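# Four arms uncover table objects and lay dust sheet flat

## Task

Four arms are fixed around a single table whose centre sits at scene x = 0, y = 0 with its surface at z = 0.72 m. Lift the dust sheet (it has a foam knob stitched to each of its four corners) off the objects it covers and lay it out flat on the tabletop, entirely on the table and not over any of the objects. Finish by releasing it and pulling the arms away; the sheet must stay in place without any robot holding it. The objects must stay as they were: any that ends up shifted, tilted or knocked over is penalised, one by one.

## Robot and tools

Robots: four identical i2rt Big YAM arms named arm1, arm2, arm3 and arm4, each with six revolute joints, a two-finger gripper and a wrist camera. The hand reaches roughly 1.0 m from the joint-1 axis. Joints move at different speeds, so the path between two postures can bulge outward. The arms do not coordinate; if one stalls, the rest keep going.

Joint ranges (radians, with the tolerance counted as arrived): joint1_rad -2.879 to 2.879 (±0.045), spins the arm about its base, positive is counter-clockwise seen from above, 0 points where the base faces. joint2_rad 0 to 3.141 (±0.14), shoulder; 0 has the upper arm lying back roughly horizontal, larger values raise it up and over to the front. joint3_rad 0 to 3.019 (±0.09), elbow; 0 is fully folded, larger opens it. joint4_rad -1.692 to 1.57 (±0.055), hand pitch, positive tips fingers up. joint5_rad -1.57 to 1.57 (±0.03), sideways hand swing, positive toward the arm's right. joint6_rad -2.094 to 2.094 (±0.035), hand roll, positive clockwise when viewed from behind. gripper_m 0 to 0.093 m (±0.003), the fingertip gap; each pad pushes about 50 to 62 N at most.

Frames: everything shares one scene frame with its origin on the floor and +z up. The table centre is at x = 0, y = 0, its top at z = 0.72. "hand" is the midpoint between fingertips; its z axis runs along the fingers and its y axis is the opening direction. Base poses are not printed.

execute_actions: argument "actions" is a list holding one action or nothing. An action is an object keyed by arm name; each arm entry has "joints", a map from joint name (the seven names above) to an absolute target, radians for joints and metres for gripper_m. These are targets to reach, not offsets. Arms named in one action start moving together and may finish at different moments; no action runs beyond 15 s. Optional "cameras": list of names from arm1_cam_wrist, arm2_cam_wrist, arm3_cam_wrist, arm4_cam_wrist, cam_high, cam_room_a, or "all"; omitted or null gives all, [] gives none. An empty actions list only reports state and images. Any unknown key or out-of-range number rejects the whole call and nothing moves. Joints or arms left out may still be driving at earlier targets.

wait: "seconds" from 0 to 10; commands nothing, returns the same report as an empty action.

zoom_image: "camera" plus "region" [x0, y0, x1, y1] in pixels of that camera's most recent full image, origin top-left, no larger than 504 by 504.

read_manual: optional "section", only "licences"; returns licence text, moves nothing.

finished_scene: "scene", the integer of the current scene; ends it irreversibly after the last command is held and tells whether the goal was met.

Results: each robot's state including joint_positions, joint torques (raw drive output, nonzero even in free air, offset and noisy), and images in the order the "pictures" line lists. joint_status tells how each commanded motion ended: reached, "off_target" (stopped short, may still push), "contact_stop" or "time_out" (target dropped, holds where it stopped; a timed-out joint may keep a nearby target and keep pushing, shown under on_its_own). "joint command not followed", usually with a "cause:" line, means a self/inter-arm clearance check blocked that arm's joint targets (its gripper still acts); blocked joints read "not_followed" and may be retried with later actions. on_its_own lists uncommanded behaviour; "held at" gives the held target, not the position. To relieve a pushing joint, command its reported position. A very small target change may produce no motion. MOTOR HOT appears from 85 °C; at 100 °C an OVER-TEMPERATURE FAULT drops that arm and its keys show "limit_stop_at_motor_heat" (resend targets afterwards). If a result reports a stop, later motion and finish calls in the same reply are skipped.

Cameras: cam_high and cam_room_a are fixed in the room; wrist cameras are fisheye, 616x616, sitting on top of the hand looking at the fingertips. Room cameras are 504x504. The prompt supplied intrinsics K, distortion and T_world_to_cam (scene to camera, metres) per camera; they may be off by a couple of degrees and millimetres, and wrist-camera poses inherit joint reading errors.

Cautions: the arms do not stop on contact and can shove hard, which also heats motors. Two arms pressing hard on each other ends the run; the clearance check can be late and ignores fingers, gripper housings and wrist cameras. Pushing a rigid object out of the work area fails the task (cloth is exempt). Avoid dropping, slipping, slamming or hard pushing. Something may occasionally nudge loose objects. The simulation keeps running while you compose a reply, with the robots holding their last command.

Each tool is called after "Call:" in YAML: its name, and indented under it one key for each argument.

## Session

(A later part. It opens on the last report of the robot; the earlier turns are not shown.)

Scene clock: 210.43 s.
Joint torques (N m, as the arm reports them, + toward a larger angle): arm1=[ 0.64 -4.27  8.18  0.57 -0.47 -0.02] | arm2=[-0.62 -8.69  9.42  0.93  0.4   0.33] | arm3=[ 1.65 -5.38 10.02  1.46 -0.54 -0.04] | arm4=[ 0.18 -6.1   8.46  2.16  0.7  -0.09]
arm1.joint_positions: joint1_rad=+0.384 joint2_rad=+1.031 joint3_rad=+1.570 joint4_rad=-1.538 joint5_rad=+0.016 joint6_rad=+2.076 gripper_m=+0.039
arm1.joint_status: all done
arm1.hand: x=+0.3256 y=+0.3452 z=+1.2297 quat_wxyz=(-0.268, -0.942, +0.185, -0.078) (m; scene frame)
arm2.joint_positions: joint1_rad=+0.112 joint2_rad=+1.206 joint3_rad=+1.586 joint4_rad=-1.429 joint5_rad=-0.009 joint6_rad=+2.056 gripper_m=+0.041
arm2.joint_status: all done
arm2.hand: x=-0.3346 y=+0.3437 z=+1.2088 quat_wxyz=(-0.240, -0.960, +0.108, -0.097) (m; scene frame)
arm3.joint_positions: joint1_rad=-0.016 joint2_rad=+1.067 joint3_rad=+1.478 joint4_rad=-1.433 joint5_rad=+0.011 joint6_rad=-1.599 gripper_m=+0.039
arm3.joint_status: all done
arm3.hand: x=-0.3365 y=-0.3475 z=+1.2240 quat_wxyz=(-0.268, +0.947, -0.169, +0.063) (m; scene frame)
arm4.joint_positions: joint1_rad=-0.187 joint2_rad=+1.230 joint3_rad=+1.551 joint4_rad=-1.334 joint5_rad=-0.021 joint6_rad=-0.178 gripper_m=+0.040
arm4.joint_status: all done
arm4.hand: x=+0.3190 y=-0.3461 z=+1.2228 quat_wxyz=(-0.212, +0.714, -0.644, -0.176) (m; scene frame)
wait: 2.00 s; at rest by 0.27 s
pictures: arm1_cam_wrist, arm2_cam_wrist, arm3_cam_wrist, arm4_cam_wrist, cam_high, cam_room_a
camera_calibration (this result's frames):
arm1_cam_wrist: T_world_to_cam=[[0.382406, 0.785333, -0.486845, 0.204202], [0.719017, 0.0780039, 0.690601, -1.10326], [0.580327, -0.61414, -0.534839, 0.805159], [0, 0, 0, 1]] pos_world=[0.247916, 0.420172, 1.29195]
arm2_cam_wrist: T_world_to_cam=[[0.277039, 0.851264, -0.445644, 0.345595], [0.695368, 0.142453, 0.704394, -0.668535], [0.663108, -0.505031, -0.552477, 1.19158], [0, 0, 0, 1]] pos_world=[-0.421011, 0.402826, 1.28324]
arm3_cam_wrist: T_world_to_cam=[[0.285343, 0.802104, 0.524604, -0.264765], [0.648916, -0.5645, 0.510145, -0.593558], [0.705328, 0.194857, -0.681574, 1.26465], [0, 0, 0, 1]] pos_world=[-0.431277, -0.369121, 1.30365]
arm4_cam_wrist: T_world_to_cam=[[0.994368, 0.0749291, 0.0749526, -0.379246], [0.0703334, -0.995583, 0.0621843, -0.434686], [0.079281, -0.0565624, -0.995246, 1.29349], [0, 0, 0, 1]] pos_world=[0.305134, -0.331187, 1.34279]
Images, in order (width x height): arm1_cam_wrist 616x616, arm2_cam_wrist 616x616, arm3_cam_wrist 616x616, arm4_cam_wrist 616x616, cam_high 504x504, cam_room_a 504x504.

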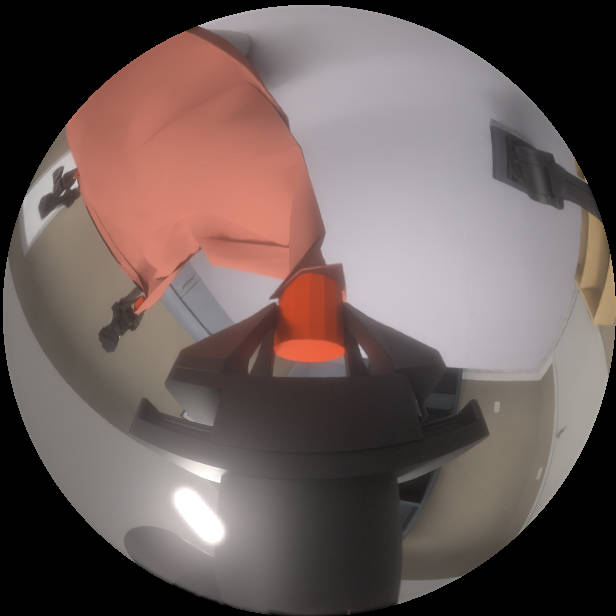

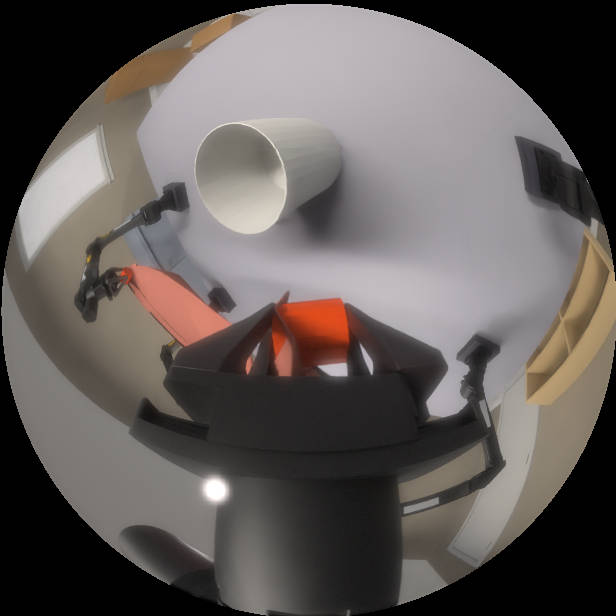

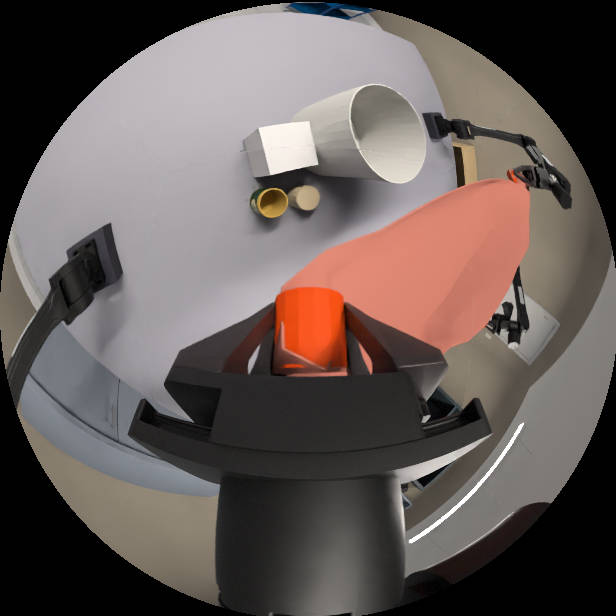

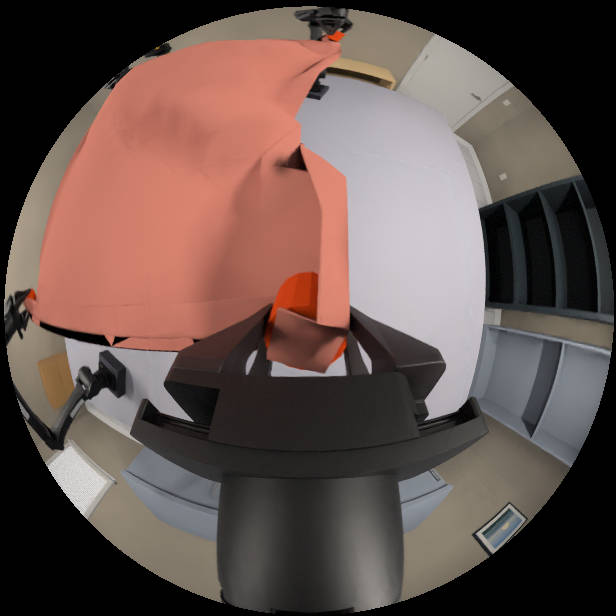

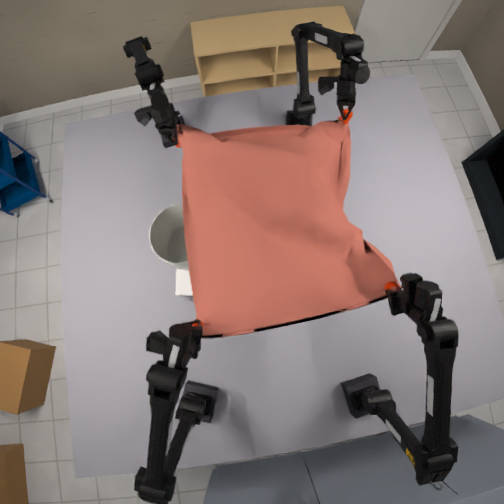

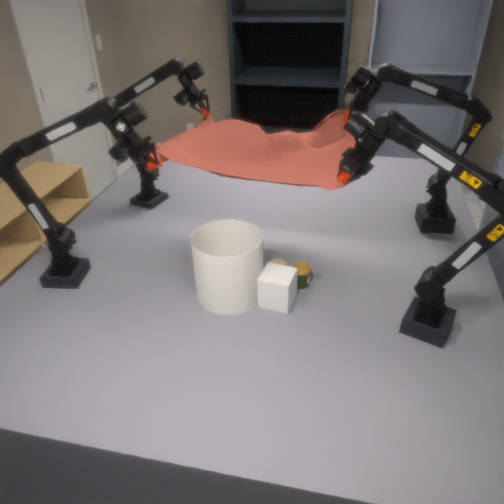

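Call:
execute_actions:
  actions:
    - {"arm1":{"joints":{"joint1_rad":1.09,"joint2_rad":1.36,"joint3_rad":1.56,"joint4_rad":-1.355}},"arm2":{"joints":{"joint1_rad":0.70,"joint2_rad":1.67,"joint3_rad":1.85,"joint4_rad":-1.33}},"arm3":{"joints":{"joint1_rad":-0.60,"joint2_rad":1.635,"joint3_rad":1.775,"joint4_rad":-1.29,"joint6_rad":-2.08}},"arm4":{"joints":{"joint1_rad":-0.79,"joint2_rad":1.52,"joint3_rad":1.62,"joint4_rad":-1.235,"joint6_rad":-0.8}}}
  cameras: []

Call:
wait:
  seconds: 2

Scene clock: 225.40 s.
Joint torques (N m, as the arm reports them, + toward a larger angle): arm1=[ -1.1  -11.22  10.62   1.09  -0.24  -0.04] | arm2=[  0.21 -17.71  11.93   0.32   0.05   0.17] | arm3=[  0.74 -14.84  14.16   0.58   0.04  -0.02] | arm4=[  0.39 -14.37  12.31   2.03   0.38  -0.06]
arm1.joint_positions: joint1_rad=+1.090 joint2_rad=+1.360 joint3_rad=+1.550 joint4_rad=-1.367 joint5_rad=+0.011 joint6_rad=+2.078 gripper_m=+0.039
arm1.joint_status: all done
arm1.hand: x=+0.6372 y=+0.3650 z=+1.1100 quat_wxyz=(-0.154, -0.969, -0.156, -0.116) (m; scene frame)
arm2.joint_positions: joint1_rad=+0.699 joint2_rad=+1.692 joint3_rad=+1.807 joint4_rad=-1.329 joint5_rad=+0.001 joint6_rad=+2.074 gripper_m=+0.041
arm2.joint_status: all done
arm2.hand: x=+0.0035 y=+0.3580 z=+1.0827 quat_wxyz=(-0.139, -0.970, -0.168, -0.110) (m; scene frame)
arm3.joint_positions: joint1_rad=-0.599 joint2_rad=+1.642 joint3_rad=+1.736 joint4_rad=-1.283 joint5_rad=-0.003 joint6_rad=-2.079 gripper_m=+0.039
arm3.joint_status: all done
arm3.hand: x=+0.0056 y=-0.3599 z=+1.0998 quat_wxyz=(-0.145, +0.956, -0.220, +0.129) (m; scene frame)
arm4.joint_positions: joint1_rad=-0.774 joint2_rad=+1.543 joint3_rad=+1.578 joint4_rad=-1.253 joint5_rad=-0.013 joint6_rad=-0.779 gripper_m=+0.040
arm4.joint_status: all done
arm4.hand: x=+0.6221 y=-0.3670 z=+1.0941 quat_wxyz=(-0.174, +0.735, -0.655, -0.017) (m; scene frame)
pictures: none
No camera images: the call's "cameras" was empty. Leave "cameras" out to get every camera's image.

Scene clock: 227.40 s.
Joint torques (N m, as the arm reports them, + toward a larger angle): arm1=[ -1.28 -11.17  10.49   0.77  -0.3    0.03] | arm2=[  0.26 -18.06  11.96   0.25   0.01   0.15] | arm3=[  0.89 -14.65  14.27   0.6    0.04  -0.05] | arm4=[  0.63 -14.48  12.21   2.03   0.39  -0.05]
arm1.joint_positions: joint1_rad=+1.090 joint2_rad=+1.360 joint3_rad=+1.550 joint4_rad=-1.367 joint5_rad=+0.011 joint6_rad=+2.078 gripper_m=+0.039
arm1.joint_status: all done
arm1.hand: x=+0.6372 y=+0.3650 z=+1.1100 quat_wxyz=(-0.154, -0.969, -0.156, -0.116) (m; scene frame)
arm2.joint_positions: joint1_rad=+0.699 joint2_rad=+1.692 joint3_rad=+1.807 joint4_rad=-1.329 joint5_rad=+0.001 joint6_rad=+2.074 gripper_m=+0.041
arm2.joint_status: all done
arm2.hand: x=+0.0035 y=+0.3580 z=+1.0827 quat_wxyz=(-0.139, -0.970, -0.168, -0.110) (m; scene frame)
arm3.joint_positions: joint1_rad=-0.599 joint2_rad=+1.642 joint3_rad=+1.736 joint4_rad=-1.283 joint5_rad=-0.003 joint6_rad=-2.079 gripper_m=+0.039
arm3.joint_status: all done
arm3.hand: x=+0.0056 y=-0.3599 z=+1.0998 quat_wxyz=(-0.145, +0.956, -0.220, +0.129) (m; scene frame)
arm4.joint_positions: joint1_rad=-0.774 joint2_rad=+1.543 joint3_rad=+1.578 joint4_rad=-1.253 joint5_rad=-0.013 joint6_rad=-0.780 gripper_m=+0.040
arm4.joint_status: all done
arm4.hand: x=+0.6221 y=-0.3670 z=+1.0941 quat_wxyz=(-0.174, +0.735, -0.655, -0.017) (m; scene frame)
wait: 2.00 s; at rest by 0.27 s
pictures: arm1_cam_wrist, arm2_cam_wrist, arm3_cam_wrist, arm4_cam_wrist, cam_high, cam_room_a
camera_calibration (this result's frames):
arm1_cam_wrist: T_world_to_cam=[[-0.27143, 0.898267, -0.345603, 0.229915], [0.581084, 0.439199, 0.685161, -1.28411], [0.767246, -0.0148513, -0.641181, 0.35264], [0, 0, 0, 1]] pos_world=[0.538021, 0.362692, 1.18539]
arm2_cam_wrist: T_world_to_cam=[[-0.269993, 0.909518, -0.316039, 0.0242955], [0.597161, 0.41565, 0.686028, -0.894416], [0.755317, -0.00350336, -0.655351, 0.836403], [0, 0, 0, 1]] pos_world=[-0.0910788, 0.352597, 1.16941]
arm3_cam_wrist: T_world_to_cam=[[0.383807, 0.861926, 0.331323, -0.0537012], [0.53671, -0.500197, 0.679518, -0.921694], [0.751421, -0.0829798, -0.654584, 0.811181], [0, 0, 0, 1]] pos_world=[-0.0942454, -0.34743, 1.17509]
arm4_cam_wrist: T_world_to_cam=[[0.969164, 0.0749245, 0.234752, -0.828637], [-0.00795344, -0.942647, 0.333695, -0.697703], [0.24629, -0.325272, -0.912984, 0.847627], [0, 0, 0, 1]] pos_world=[0.588774, -0.319893, 1.20121]
Images, in order (width x height): arm1_cam_wrist 616x616, arm2_cam_wrist 616x616, arm3_cam_wrist 616x616, arm4_cam_wrist 616x616, cam_high 504x504, cam_room_a 504x504.

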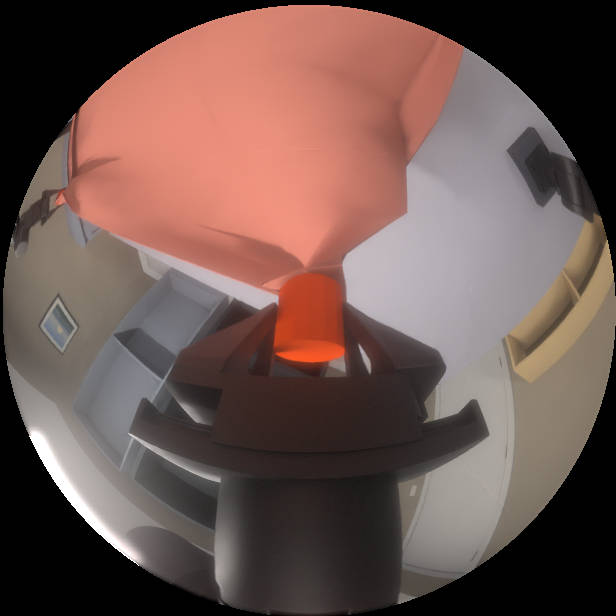

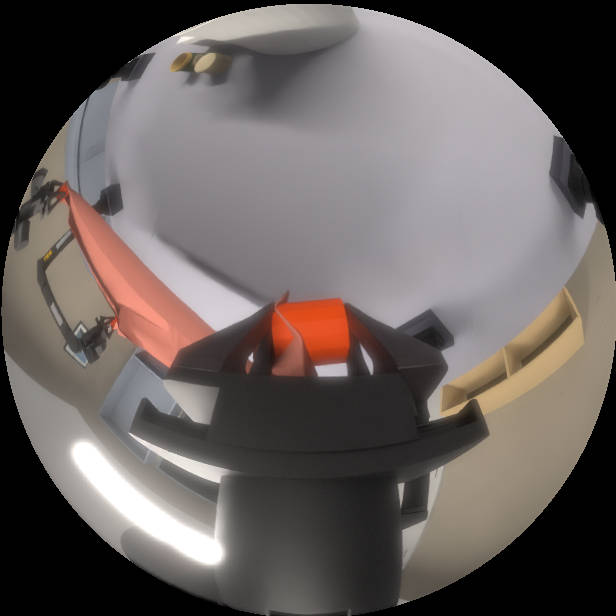

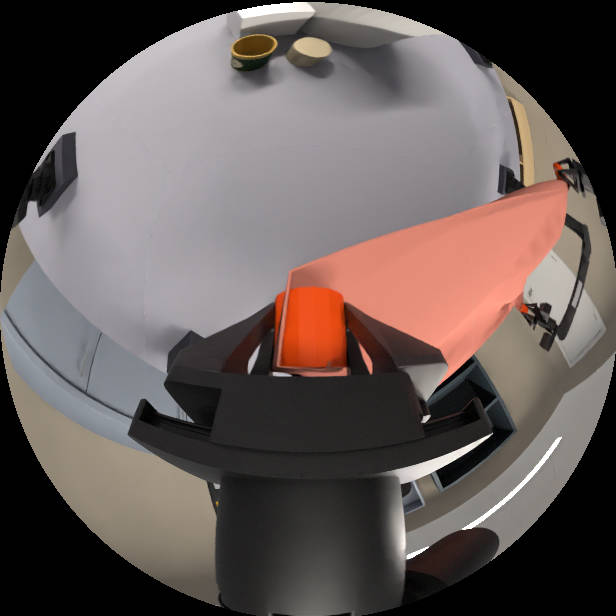

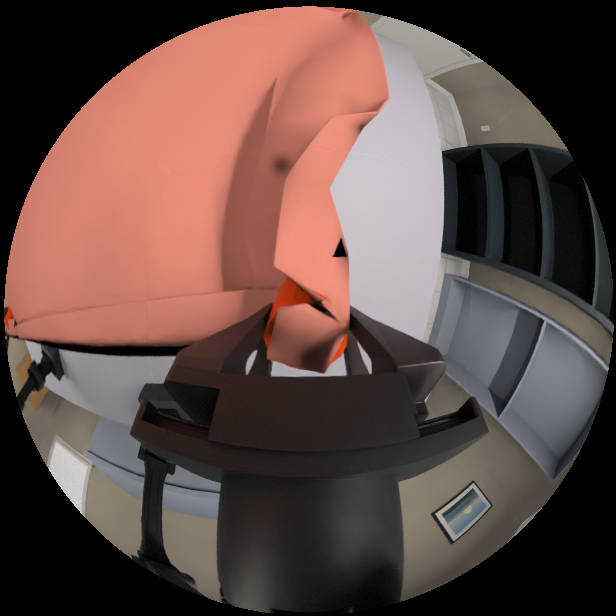

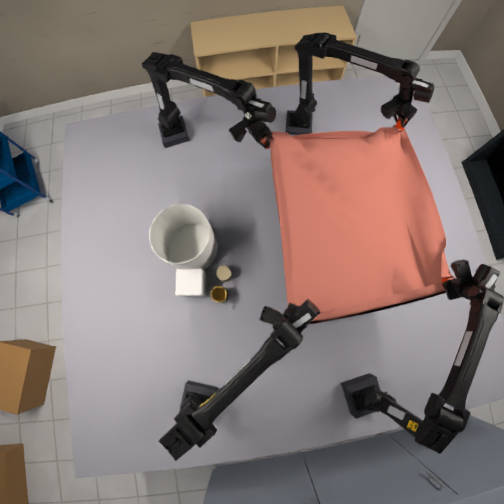

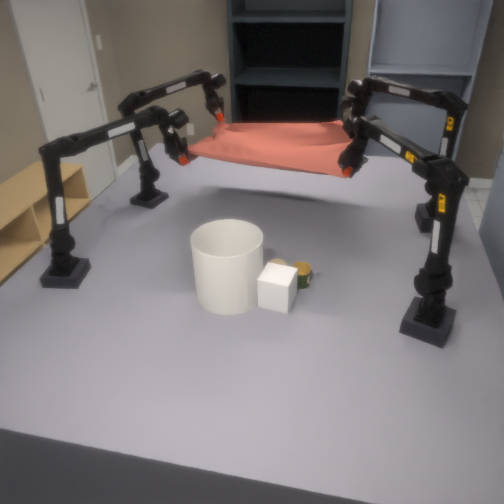

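Call:
execute_actions:
  actions:
    - {"arm1":{"joints":{"joint2_rad":1.67,"joint3_rad":1.04,"joint4_rad":-0.75}},"arm2":{"joints":{"joint2_rad":1.965,"joint3_rad":1.445,"joint4_rad":-0.843}},"arm3":{"joints":{"joint2_rad":1.93,"joint3_rad":1.388,"joint4_rad":-0.84}},"arm4":{"joints":{"joint1_rad":-0.78,"joint2_rad":1.85,"joint3_rad":1.245,"joint4_rad":-0.735}}}
  cameras: []

Call:
execute_actions:
  actions:
    - {"arm1":{"joints":{"gripper_m":0.093}},"arm2":{"joints":{"gripper_m":0.093}},"arm3":{"joints":{"gripper_m":0.093}},"arm4":{"joints":{"gripper_m":0.093}}}
  cameras: []

Call:
execute_actions:
  actions:
    - {"arm1":{"joints":{"joint2_rad":1.3,"joint4_rad":-1.2}},"arm2":{"joints":{"joint2_rad":1.6,"joint4_rad":-1.25}},"arm3":{"joints":{"joint2_rad":1.6,"joint4_rad":-1.25}},"arm4":{"joints":{"joint2_rad":1.5,"joint4_rad":-1.15}}}

Scene clock: 251.37 s.
Joint torques (N m, as the arm reports them, + toward a larger angle): arm1=[ -1.78 -10.98   6.43   0.52  -0.12  -0.09] | arm2=[  0.88 -18.22   8.92  -0.02   0.02   0.11] | arm3=[  0.66 -14.76  10.6    0.4    0.03  -0.04] | arm4=[  1.16 -16.32   8.35   1.88   0.32  -0.03]
arm1.joint_positions: joint1_rad=+1.089 joint2_rad=+1.646 joint3_rad=+1.058 joint4_rad=-0.764 joint5_rad=+0.005 joint6_rad=+2.082 gripper_m=+0.039
arm1.joint_status: all done
arm1.hand: x=+0.6451 y=+0.3600 z=+0.8009 quat_wxyz=(-0.084, -0.982, -0.156, -0.065) (m; scene frame)
arm2.joint_positions: joint1_rad=+0.693 joint2_rad=+1.966 joint3_rad=+1.425 joint4_rad=-0.843 joint5_rad=+0.002 joint6_rad=+2.077 gripper_m=+0.040
arm2.joint_status: all done
arm2.hand: x=+0.0027 y=+0.3533 z=+0.7864 quat_wxyz=(-0.073, -0.982, -0.165, -0.056) (m; scene frame)
arm3.joint_positions: joint1_rad=-0.598 joint2_rad=+1.920 joint3_rad=+1.368 joint4_rad=-0.837 joint5_rad=-0.003 joint6_rad=-2.082 gripper_m=+0.039
arm3.joint_status: all done
arm3.hand: x=+0.0047 y=-0.3598 z=+0.8099 quat_wxyz=(-0.072, +0.970, -0.222, +0.063) (m; scene frame)
arm4.joint_positions: joint1_rad=-0.773 joint2_rad=+1.866 joint3_rad=+1.227 joint4_rad=-0.756 joint5_rad=-0.011 joint6_rad=-0.785 gripper_m=+0.040
arm4.joint_status: all done
arm4.hand: x=+0.6220 y=-0.3663 z=+0.8036 quat_wxyz=(-0.087, +0.745, -0.661, -0.011) (m; scene frame)
pictures: none
No camera images: the call's "cameras" was empty. Leave "cameras" out to get every camera's image.

Scene clock: 252.33 s.
Joint torques (N m, as the arm reports them, + toward a larger angle): arm1=[ -1.31 -12.04   6.93   0.56   0.03  -0.03] | arm2=[  0.88 -18.24   8.95  -0.01  -0.02   0.13] | arm3=[  0.76 -15.18  10.75   0.4    0.01  -0.03] | arm4=[  1.29 -15.97   8.41   1.82   0.     0.02]
arm1.joint_positions: joint1_rad=+1.089 joint2_rad=+1.646 joint3_rad=+1.052 joint4_rad=-0.762 joint5_rad=+0.002 joint6_rad=+2.082 gripper_m=+0.093
arm1.joint_status: all done
arm1.hand: x=+0.6438 y=+0.3618 z=+0.7988 quat_wxyz=(-0.082, -0.982, -0.157, -0.065) (m; scene frame)
arm2.joint_positions: joint1_rad=+0.693 joint2_rad=+1.966 joint3_rad=+1.425 joint4_rad=-0.843 joint5_rad=+0.002 joint6_rad=+2.077 gripper_m=+0.093
arm2.joint_status: all done
arm2.hand: x=+0.0027 y=+0.3533 z=+0.7864 quat_wxyz=(-0.073, -0.982, -0.165, -0.056) (m; scene frame)
arm3.joint_positions: joint1_rad=-0.598 joint2_rad=+1.920 joint3_rad=+1.368 joint4_rad=-0.837 joint5_rad=-0.003 joint6_rad=-2.082 gripper_m=+0.093
arm3.joint_status: all done
arm3.hand: x=+0.0047 y=-0.3599 z=+0.8099 quat_wxyz=(-0.072, +0.970, -0.222, +0.063) (m; scene frame)
arm4.joint_positions: joint1_rad=-0.774 joint2_rad=+1.866 joint3_rad=+1.227 joint4_rad=-0.755 joint5_rad=-0.001 joint6_rad=-0.792 gripper_m=+0.093
arm4.joint_status: all done
arm4.hand: x=+0.6239 y=-0.3674 z=+0.8037 quat_wxyz=(-0.088, +0.747, -0.659, -0.006) (m; scene frame)
pictures: none
No camera images: the call's "cameras" was empty. Leave "cameras" out to get every camera's image.

Scene clock: 253.80 s.
Joint torques (N m, as the arm reports them, + toward a larger angle): arm1=[-1.12 -7.48  8.99 -0.31 -0.01 -0.01] | arm2=[  1.01 -14.76  10.    -0.38   0.     0.11] | arm3=[  0.89 -12.28  11.71  -0.02   0.    -0.04] | arm4=[ 1.27 -9.06  9.74  0.47  0.01  0.03]
arm1.joint_positions: joint1_rad=+1.089 joint2_rad=+1.284 joint3_rad=+1.043 joint4_rad=-1.189 joint5_rad=+0.002 joint6_rad=+2.082 gripper_m=+0.093
arm1.joint_status: all done
arm1.hand: x=+0.5691 y=+0.4299 z=+0.9286 quat_wxyz=(-0.053, -0.985, -0.157, -0.042) (m; scene frame)
arm2.joint_positions: joint1_rad=+0.693 joint2_rad=+1.611 joint3_rad=+1.425 joint4_rad=-1.241 joint5_rad=+0.002 joint6_rad=+2.077 gripper_m=+0.093
arm2.joint_status: all done
arm2.hand: x=-0.0624 y=+0.4121 z=+0.9630 quat_wxyz=(-0.056, -0.984, -0.166, -0.043) (m; scene frame)
arm3.joint_positions: joint1_rad=-0.598 joint2_rad=+1.594 joint3_rad=+1.368 joint4_rad=-1.241 joint5_rad=-0.002 joint6_rad=-2.082 gripper_m=+0.093
arm3.joint_status: all done
arm3.hand: x=-0.0690 y=-0.4116 z=+0.9654 quat_wxyz=(-0.043, +0.973, -0.223, +0.037) (m; scene frame)
arm4.joint_positions: joint1_rad=-0.774 joint2_rad=+1.480 joint3_rad=+1.227 joint4_rad=-1.134 joint5_rad=-0.001 joint6_rad=-0.793 gripper_m=+0.093
arm4.joint_status: all done
arm4.hand: x=+0.5763 y=-0.4279 z=+0.9772 quat_wxyz=(-0.091, +0.747, -0.659, -0.006) (m; scene frame)
pictures: arm1_cam_wrist, arm2_cam_wrist, arm3_cam_wrist, arm4_cam_wrist, cam_high, cam_room_a
camera_calibration (this result's frames):
arm1_cam_wrist: T_world_to_cam=[[-0.312941, 0.941158, -0.127634, -0.106856], [0.701703, 0.31967, 0.636728, -1.12103], [0.640063, 0.109697, -0.760451, 0.419136], [0, 0, 0, 1]] pos_world=[0.484915, 0.412949, 1.01888]
arm2_cam_wrist: T_world_to_cam=[[-0.2975, 0.944724, -0.137808, -0.268358], [0.706285, 0.314901, 0.634033, -0.697063], [0.642382, 0.0912935, -0.760928, 0.863494], [0, 0, 0, 1]] pos_world=[-0.142203, 0.394199, 1.06204]
arm3_cam_wrist: T_world_to_cam=[[0.429828, 0.897774, 0.0961725, 0.30903], [0.68574, -0.393879, 0.612062, -0.696973], [0.587374, -0.197132, -0.78494, 0.842526], [0, 0, 0, 1]] pos_world=[-0.149765, -0.385873, 1.0582]
arm4_cam_wrist: T_world_to_cam=[[0.985373, 0.110184, 0.129995, -0.644093], [0.0381646, -0.886155, 0.461815, -0.844065], [0.16608, -0.450099, -0.877399, 0.690419], [0, 0, 0, 1]] pos_world=[0.55222, -0.366247, 1.0793]
Images, in order (width x height): arm1_cam_wrist 616x616, arm2_cam_wrist 616x616, arm3_cam_wrist 616x616, arm4_cam_wrist 616x616, cam_high 504x504, cam_room_a 504x504.

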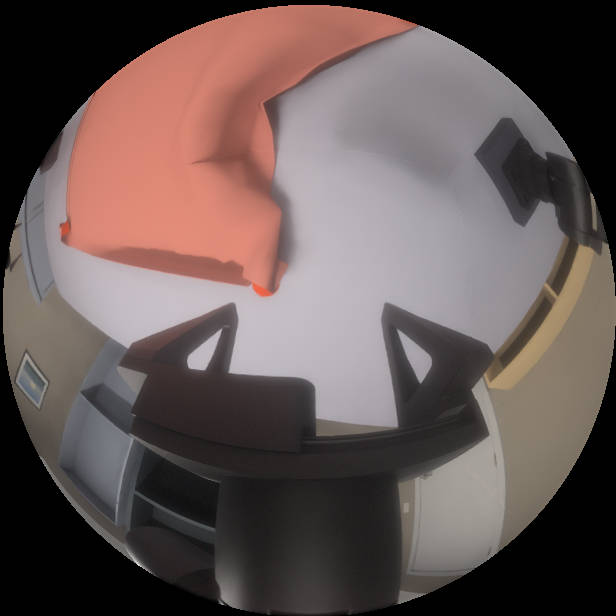

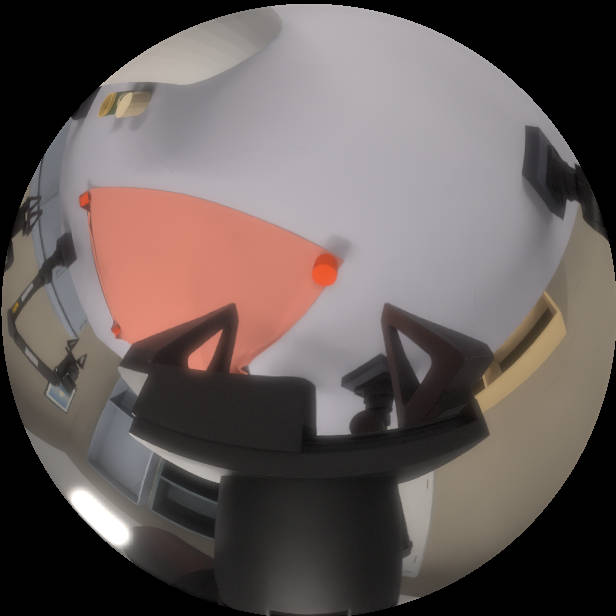

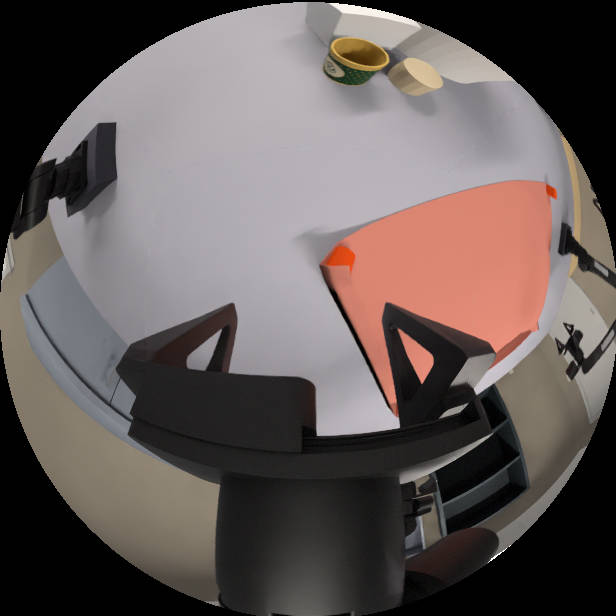

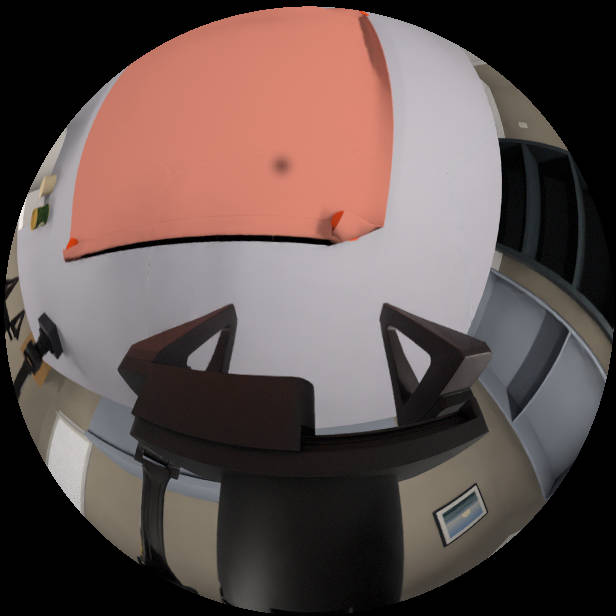

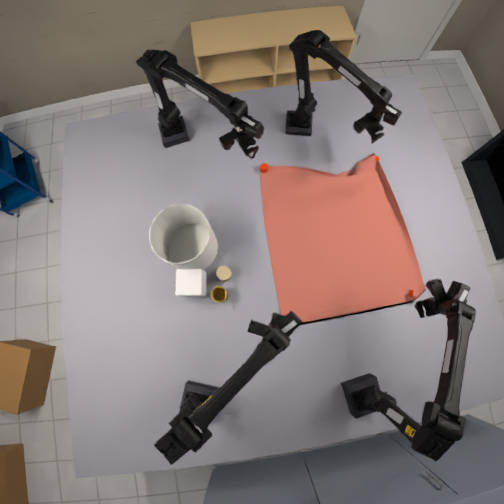

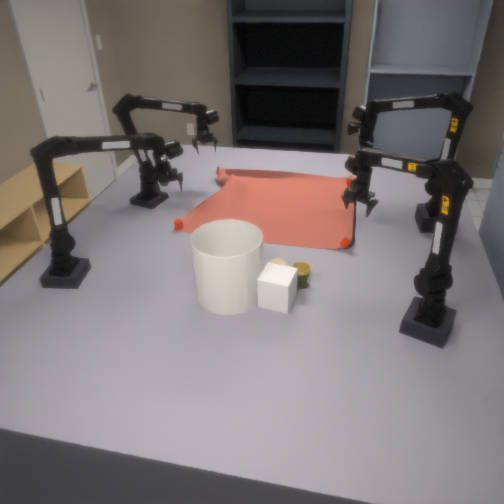

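Look again after settling.

Call:
wait:
  seconds: 3

Call:
zoom_image:
  camera: "arm1_cam_wrist"
  region: [150, 80, 400, 320]

Call:
zoom_image:
  camera: "arm4_cam_wrist"
  region: [240, 160, 440, 300]

Call:
zoom_image:
  camera: "arm3_cam_wrist"
  region: [260, 190, 460, 340]

Scene clock: 263.50 s.
Joint torques (N m, as the arm reports them, + toward a larger angle): arm1=[-1.06 -7.92  8.71 -0.45  0.02 -0.09] | arm2=[  0.71 -15.51   9.87  -0.24   0.05   0.12] | arm3=[  0.78 -12.21  11.72  -0.04   0.    -0.05] | arm4=[ 1.09 -8.91  9.81  0.5   0.01  0.04]
arm1.joint_positions: joint1_rad=+1.089 joint2_rad=+1.284 joint3_rad=+1.043 joint4_rad=-1.189 joint5_rad=+0.002 joint6_rad=+2.082 gripper_m=+0.093
arm1.joint_status: all done
arm1.hand: x=+0.5691 y=+0.4299 z=+0.9286 quat_wxyz=(-0.053, -0.985, -0.157, -0.042) (m; scene frame)
arm2.joint_positions: joint1_rad=+0.693 joint2_rad=+1.611 joint3_rad=+1.425 joint4_rad=-1.241 joint5_rad=+0.002 joint6_rad=+2.077 gripper_m=+0.093
arm2.joint_status: all done
arm2.hand: x=-0.0624 y=+0.4121 z=+0.9630 quat_wxyz=(-0.056, -0.984, -0.166, -0.043) (m; scene frame)
arm3.joint_positions: joint1_rad=-0.598 joint2_rad=+1.594 joint3_rad=+1.368 joint4_rad=-1.241 joint5_rad=-0.002 joint6_rad=-2.082 gripper_m=+0.093
arm3.joint_status: all done
arm3.hand: x=-0.0690 y=-0.4116 z=+0.9654 quat_wxyz=(-0.043, +0.973, -0.223, +0.037) (m; scene frame)
arm4.joint_positions: joint1_rad=-0.774 joint2_rad=+1.480 joint3_rad=+1.227 joint4_rad=-1.134 joint5_rad=-0.001 joint6_rad=-0.793 gripper_m=+0.093
arm4.joint_status: all done
arm4.hand: x=+0.5763 y=-0.4279 z=+0.9772 quat_wxyz=(-0.091, +0.747, -0.659, -0.006) (m; scene frame)
wait: 3.00 s; at rest from the start
pictures: arm1_cam_wrist, arm2_cam_wrist, arm3_cam_wrist, arm4_cam_wrist, cam_high, cam_room_a
camera_calibration (this result's frames):
arm1_cam_wrist: T_world_to_cam=[[-0.312941, 0.941158, -0.127634, -0.106856], [0.701703, 0.31967, 0.636728, -1.12103], [0.640063, 0.109697, -0.760451, 0.419136], [0, 0, 0, 1]] pos_world=[0.484915, 0.412949, 1.01888]
arm2_cam_wrist: T_world_to_cam=[[-0.2975, 0.944724, -0.137808, -0.268358], [0.706285, 0.314901, 0.634033, -0.697063], [0.642382, 0.0912935, -0.760928, 0.863494], [0, 0, 0, 1]] pos_world=[-0.142203, 0.394199, 1.06204]
arm3_cam_wrist: T_world_to_cam=[[0.429828, 0.897774, 0.0961725, 0.30903], [0.68574, -0.393879, 0.612062, -0.696973], [0.587374, -0.197132, -0.78494, 0.842526], [0, 0, 0, 1]] pos_world=[-0.149765, -0.385873, 1.0582]
arm4_cam_wrist: T_world_to_cam=[[0.985373, 0.110184, 0.129995, -0.644093], [0.0381646, -0.886155, 0.461815, -0.844065], [0.16608, -0.450099, -0.877399, 0.690419], [0, 0, 0, 1]] pos_world=[0.55222, -0.366247, 1.0793]
Images, in order (width x height): arm1_cam_wrist 616x616, arm2_cam_wrist 616x616, arm3_cam_wrist 616x616, arm4_cam_wrist 616x616, cam_high 504x504, cam_room_a 504x504.

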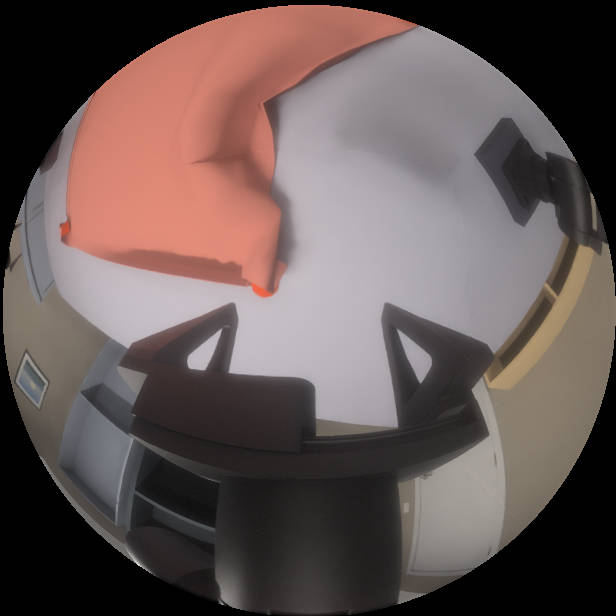

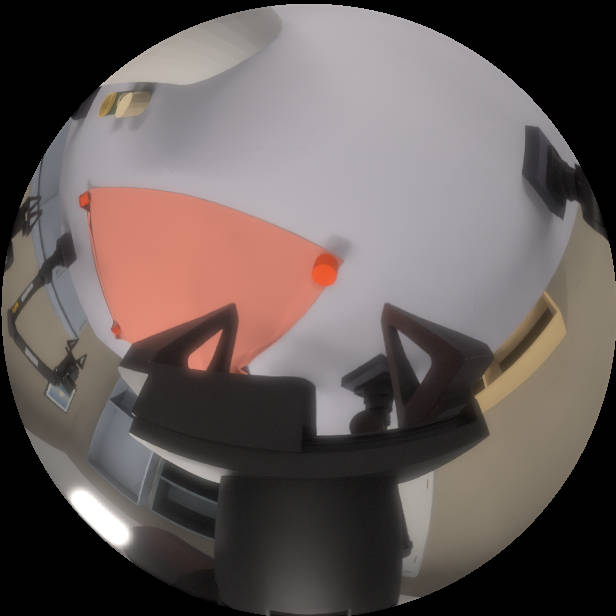

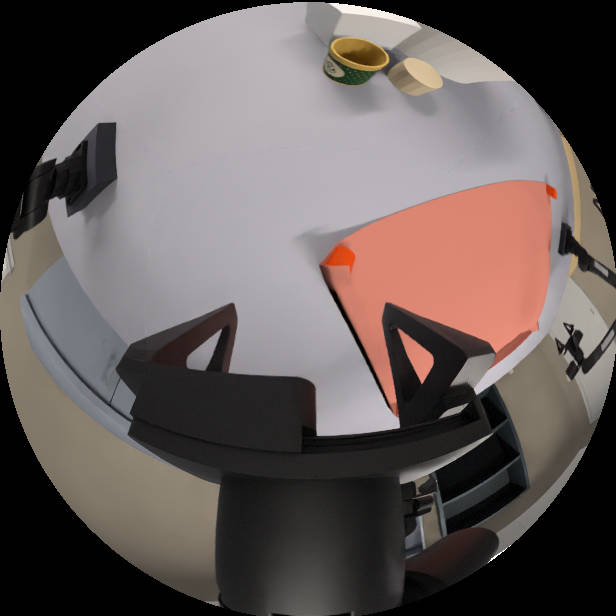

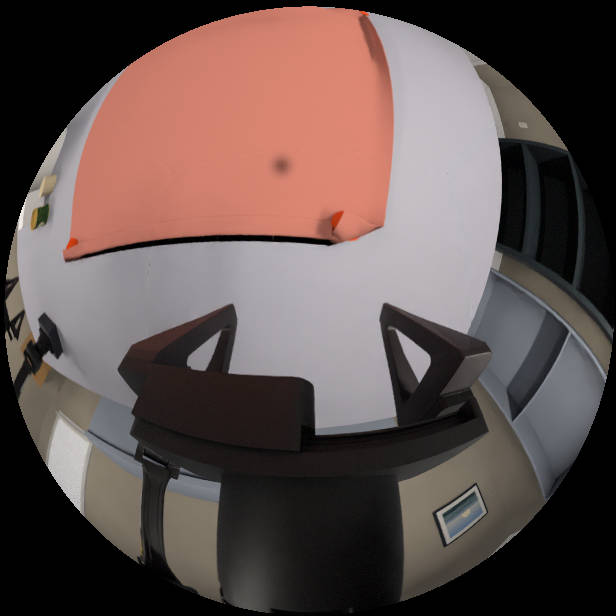

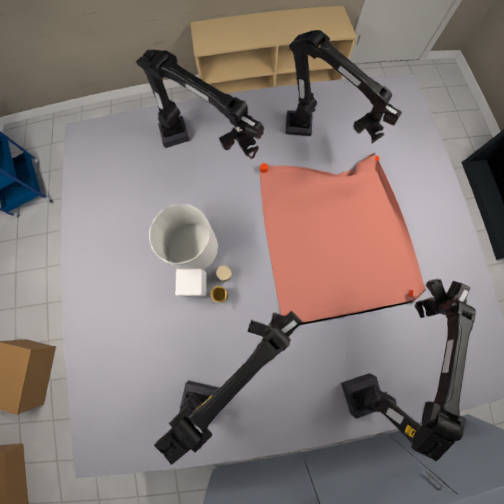

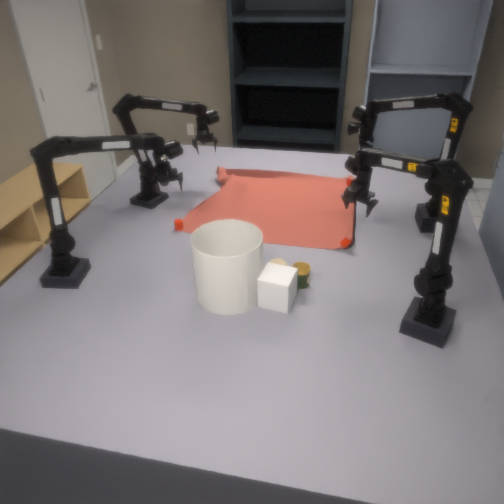

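Region (150, 80, 400, 320) of arm1_cam_wrist's 616x616 image, scaled by 2.016, with more detail than that image has; it fills the top 484 rows of this view, and the rest is white.

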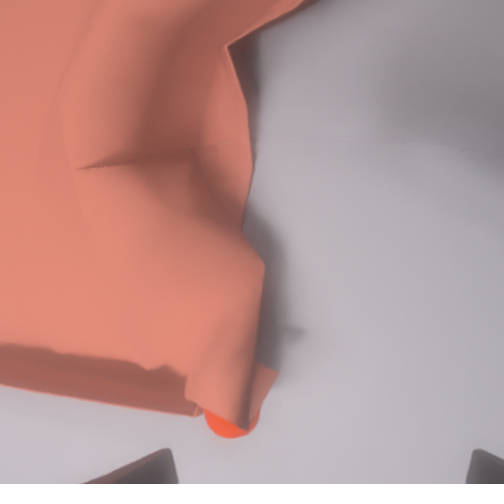

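Region (240, 160, 440, 300) of arm4_cam_wrist's 616x616 image, scaled by 2.520, with more detail than that image has; it fills the top 353 rows of this view, and the rest is white.

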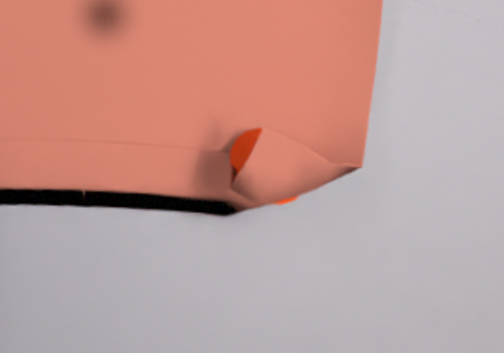

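Region (260, 190, 460, 340) of arm3_cam_wrist's 616x616 image, scaled by 2.520, with more detail than that image has; it fills the top 378 rows of this view, and the rest is white.

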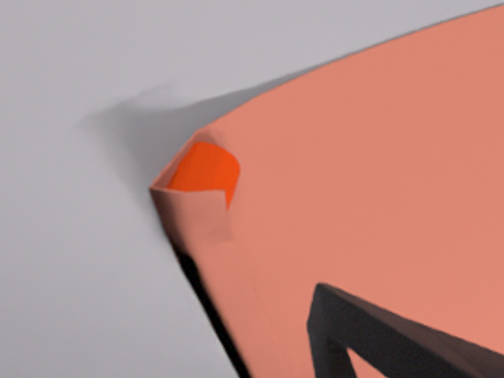

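Call:
execute_actions:
  actions:
    - {"arm1":{"joints":{"joint1_rad":1.175,"joint2_rad":1.765,"joint3_rad":1.495,"joint4_rad":-1.275,"joint6_rad":-1.0}},"arm3":{"joints":{"joint1_rad":-0.638,"joint2_rad":1.97,"joint3_rad":1.645,"joint4_rad":-1.19,"joint6_rad":-1.57}},"arm4":{"joints":{"joint1_rad":-0.834,"joint2_rad":1.88,"joint3_rad":1.475,"joint4_rad":-1.095,"joint6_rad":-1.57}}}
  cameras: ["arm1_cam_wrist","arm3_cam_wrist","arm4_cam_wrist"]

Scene clock: 313.23 s.
Joint torques (N m, as the arm reports them, + toward a larger angle): arm1=[ -1.45 -16.41  12.47  -0.29  -0.1   -0.08] | arm2=[  0.83 -15.33   9.97  -0.47   0.01   0.16] | arm3=[  0.92 -18.14  13.04   0.3   -0.02   0.05] | arm4=[  1.75 -16.44  10.69   1.06  -0.04   0.03]
arm1.joint_positions: joint1_rad=+1.176 joint2_rad=+1.754 joint3_rad=+1.443 joint4_rad=-1.271 joint5_rad=+0.001 joint6_rad=-0.992 gripper_m=+0.093
arm1.joint_status: all done
arm1.hand: x=+0.6963 y=+0.3747 z=+0.8772 quat_wxyz=(+0.005, +0.167, -0.986, -0.007) (m; scene frame)
arm2.joint_positions: joint1_rad=+0.693 joint2_rad=+1.611 joint3_rad=+1.425 joint4_rad=-1.241 joint5_rad=+0.002 joint6_rad=+2.077 gripper_m=+0.093
arm2.joint_status: not commanded
arm2.hand: x=-0.0624 y=+0.4121 z=+0.9630 quat_wxyz=(-0.056, -0.984, -0.166, -0.043) (m; scene frame)
arm3.joint_positions: joint1_rad=-0.638 joint2_rad=+1.983 joint3_rad=+1.604 joint4_rad=-1.192 joint5_rad=-0.002 joint6_rad=-1.583 gripper_m=+0.093
arm3.joint_status: all done
arm3.hand: x=+0.0217 y=-0.3765 z=+0.8518 quat_wxyz=(-0.004, +0.880, -0.474, +0.001) (m; scene frame)
arm4.joint_positions: joint1_rad=-0.839 joint2_rad=+1.885 joint3_rad=+1.433 joint4_rad=-1.103 joint5_rad=-0.001 joint6_rad=-1.562 gripper_m=+0.093
arm4.joint_status: all done
arm4.hand: x=+0.6539 y=-0.3872 z=+0.8578 quat_wxyz=(-0.007, +0.932, -0.362, +0.002) (m; scene frame)
pictures: arm1_cam_wrist, arm3_cam_wrist, arm4_cam_wrist
camera_calibration (this result's frames):
arm1_cam_wrist: T_world_to_cam=[[0.338181, -0.940735, -0.025505, 0.140589], [-0.750235, -0.285862, 0.59618, 0.11351], [-0.568139, -0.182482, -0.802445, 1.29225], [0, 0, 0, 1]] pos_world=[0.771791, 0.400518, 0.972872]
arm3_cam_wrist: T_world_to_cam=[[0.83477, 0.550578, 0.00485853, 0.187647], [0.450218, -0.687633, 0.569618, -0.745185], [0.31696, -0.473313, -0.821895, 0.640357], [0, 0, 0, 1]] pos_world=[-0.0241136, -0.312639, 0.949866]
arm4_cam_wrist: T_world_to_cam=[[0.67881, 0.734108, 0.0173653, -0.170835], [0.593218, -0.562164, 0.57625, -1.09147], [0.432792, -0.380863, -0.817089, 0.391754], [0, 0, 0, 1]] pos_world=[0.593896, -0.338969, 0.952024]
Images, in order (width x height): arm1_cam_wrist 616x616, arm3_cam_wrist 616x616, arm4_cam_wrist 616x616.

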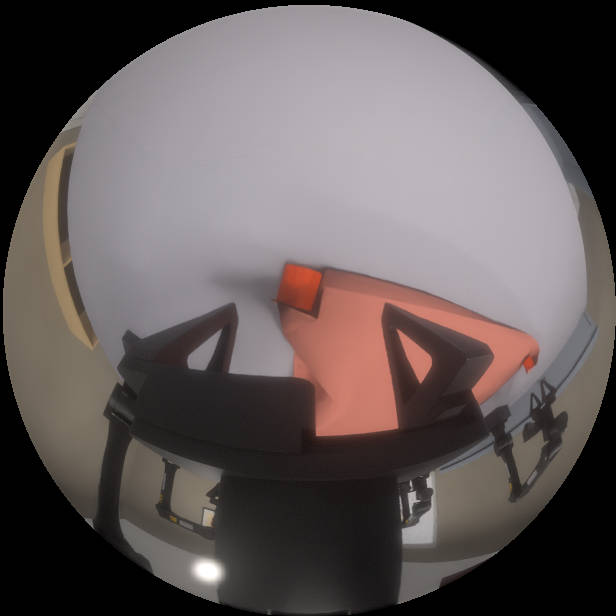

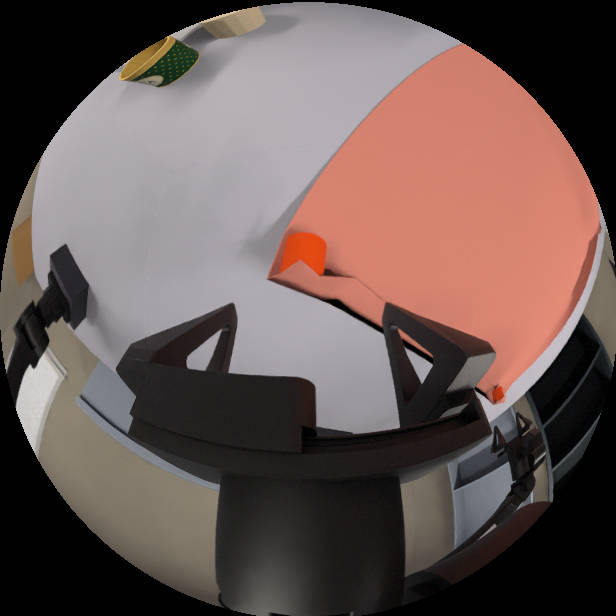

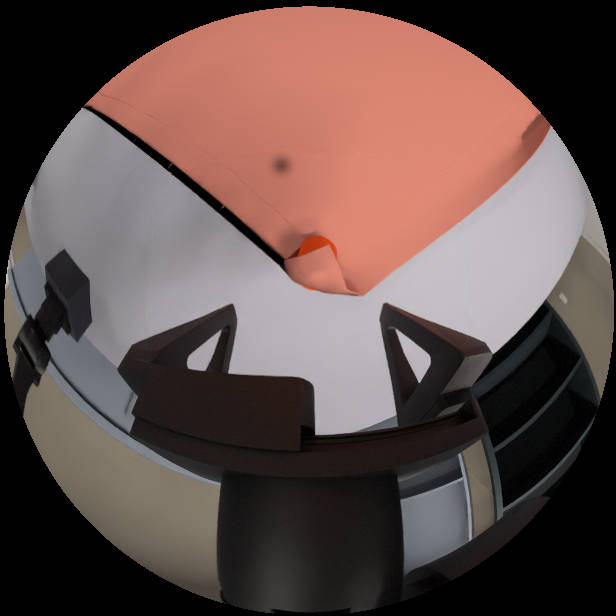

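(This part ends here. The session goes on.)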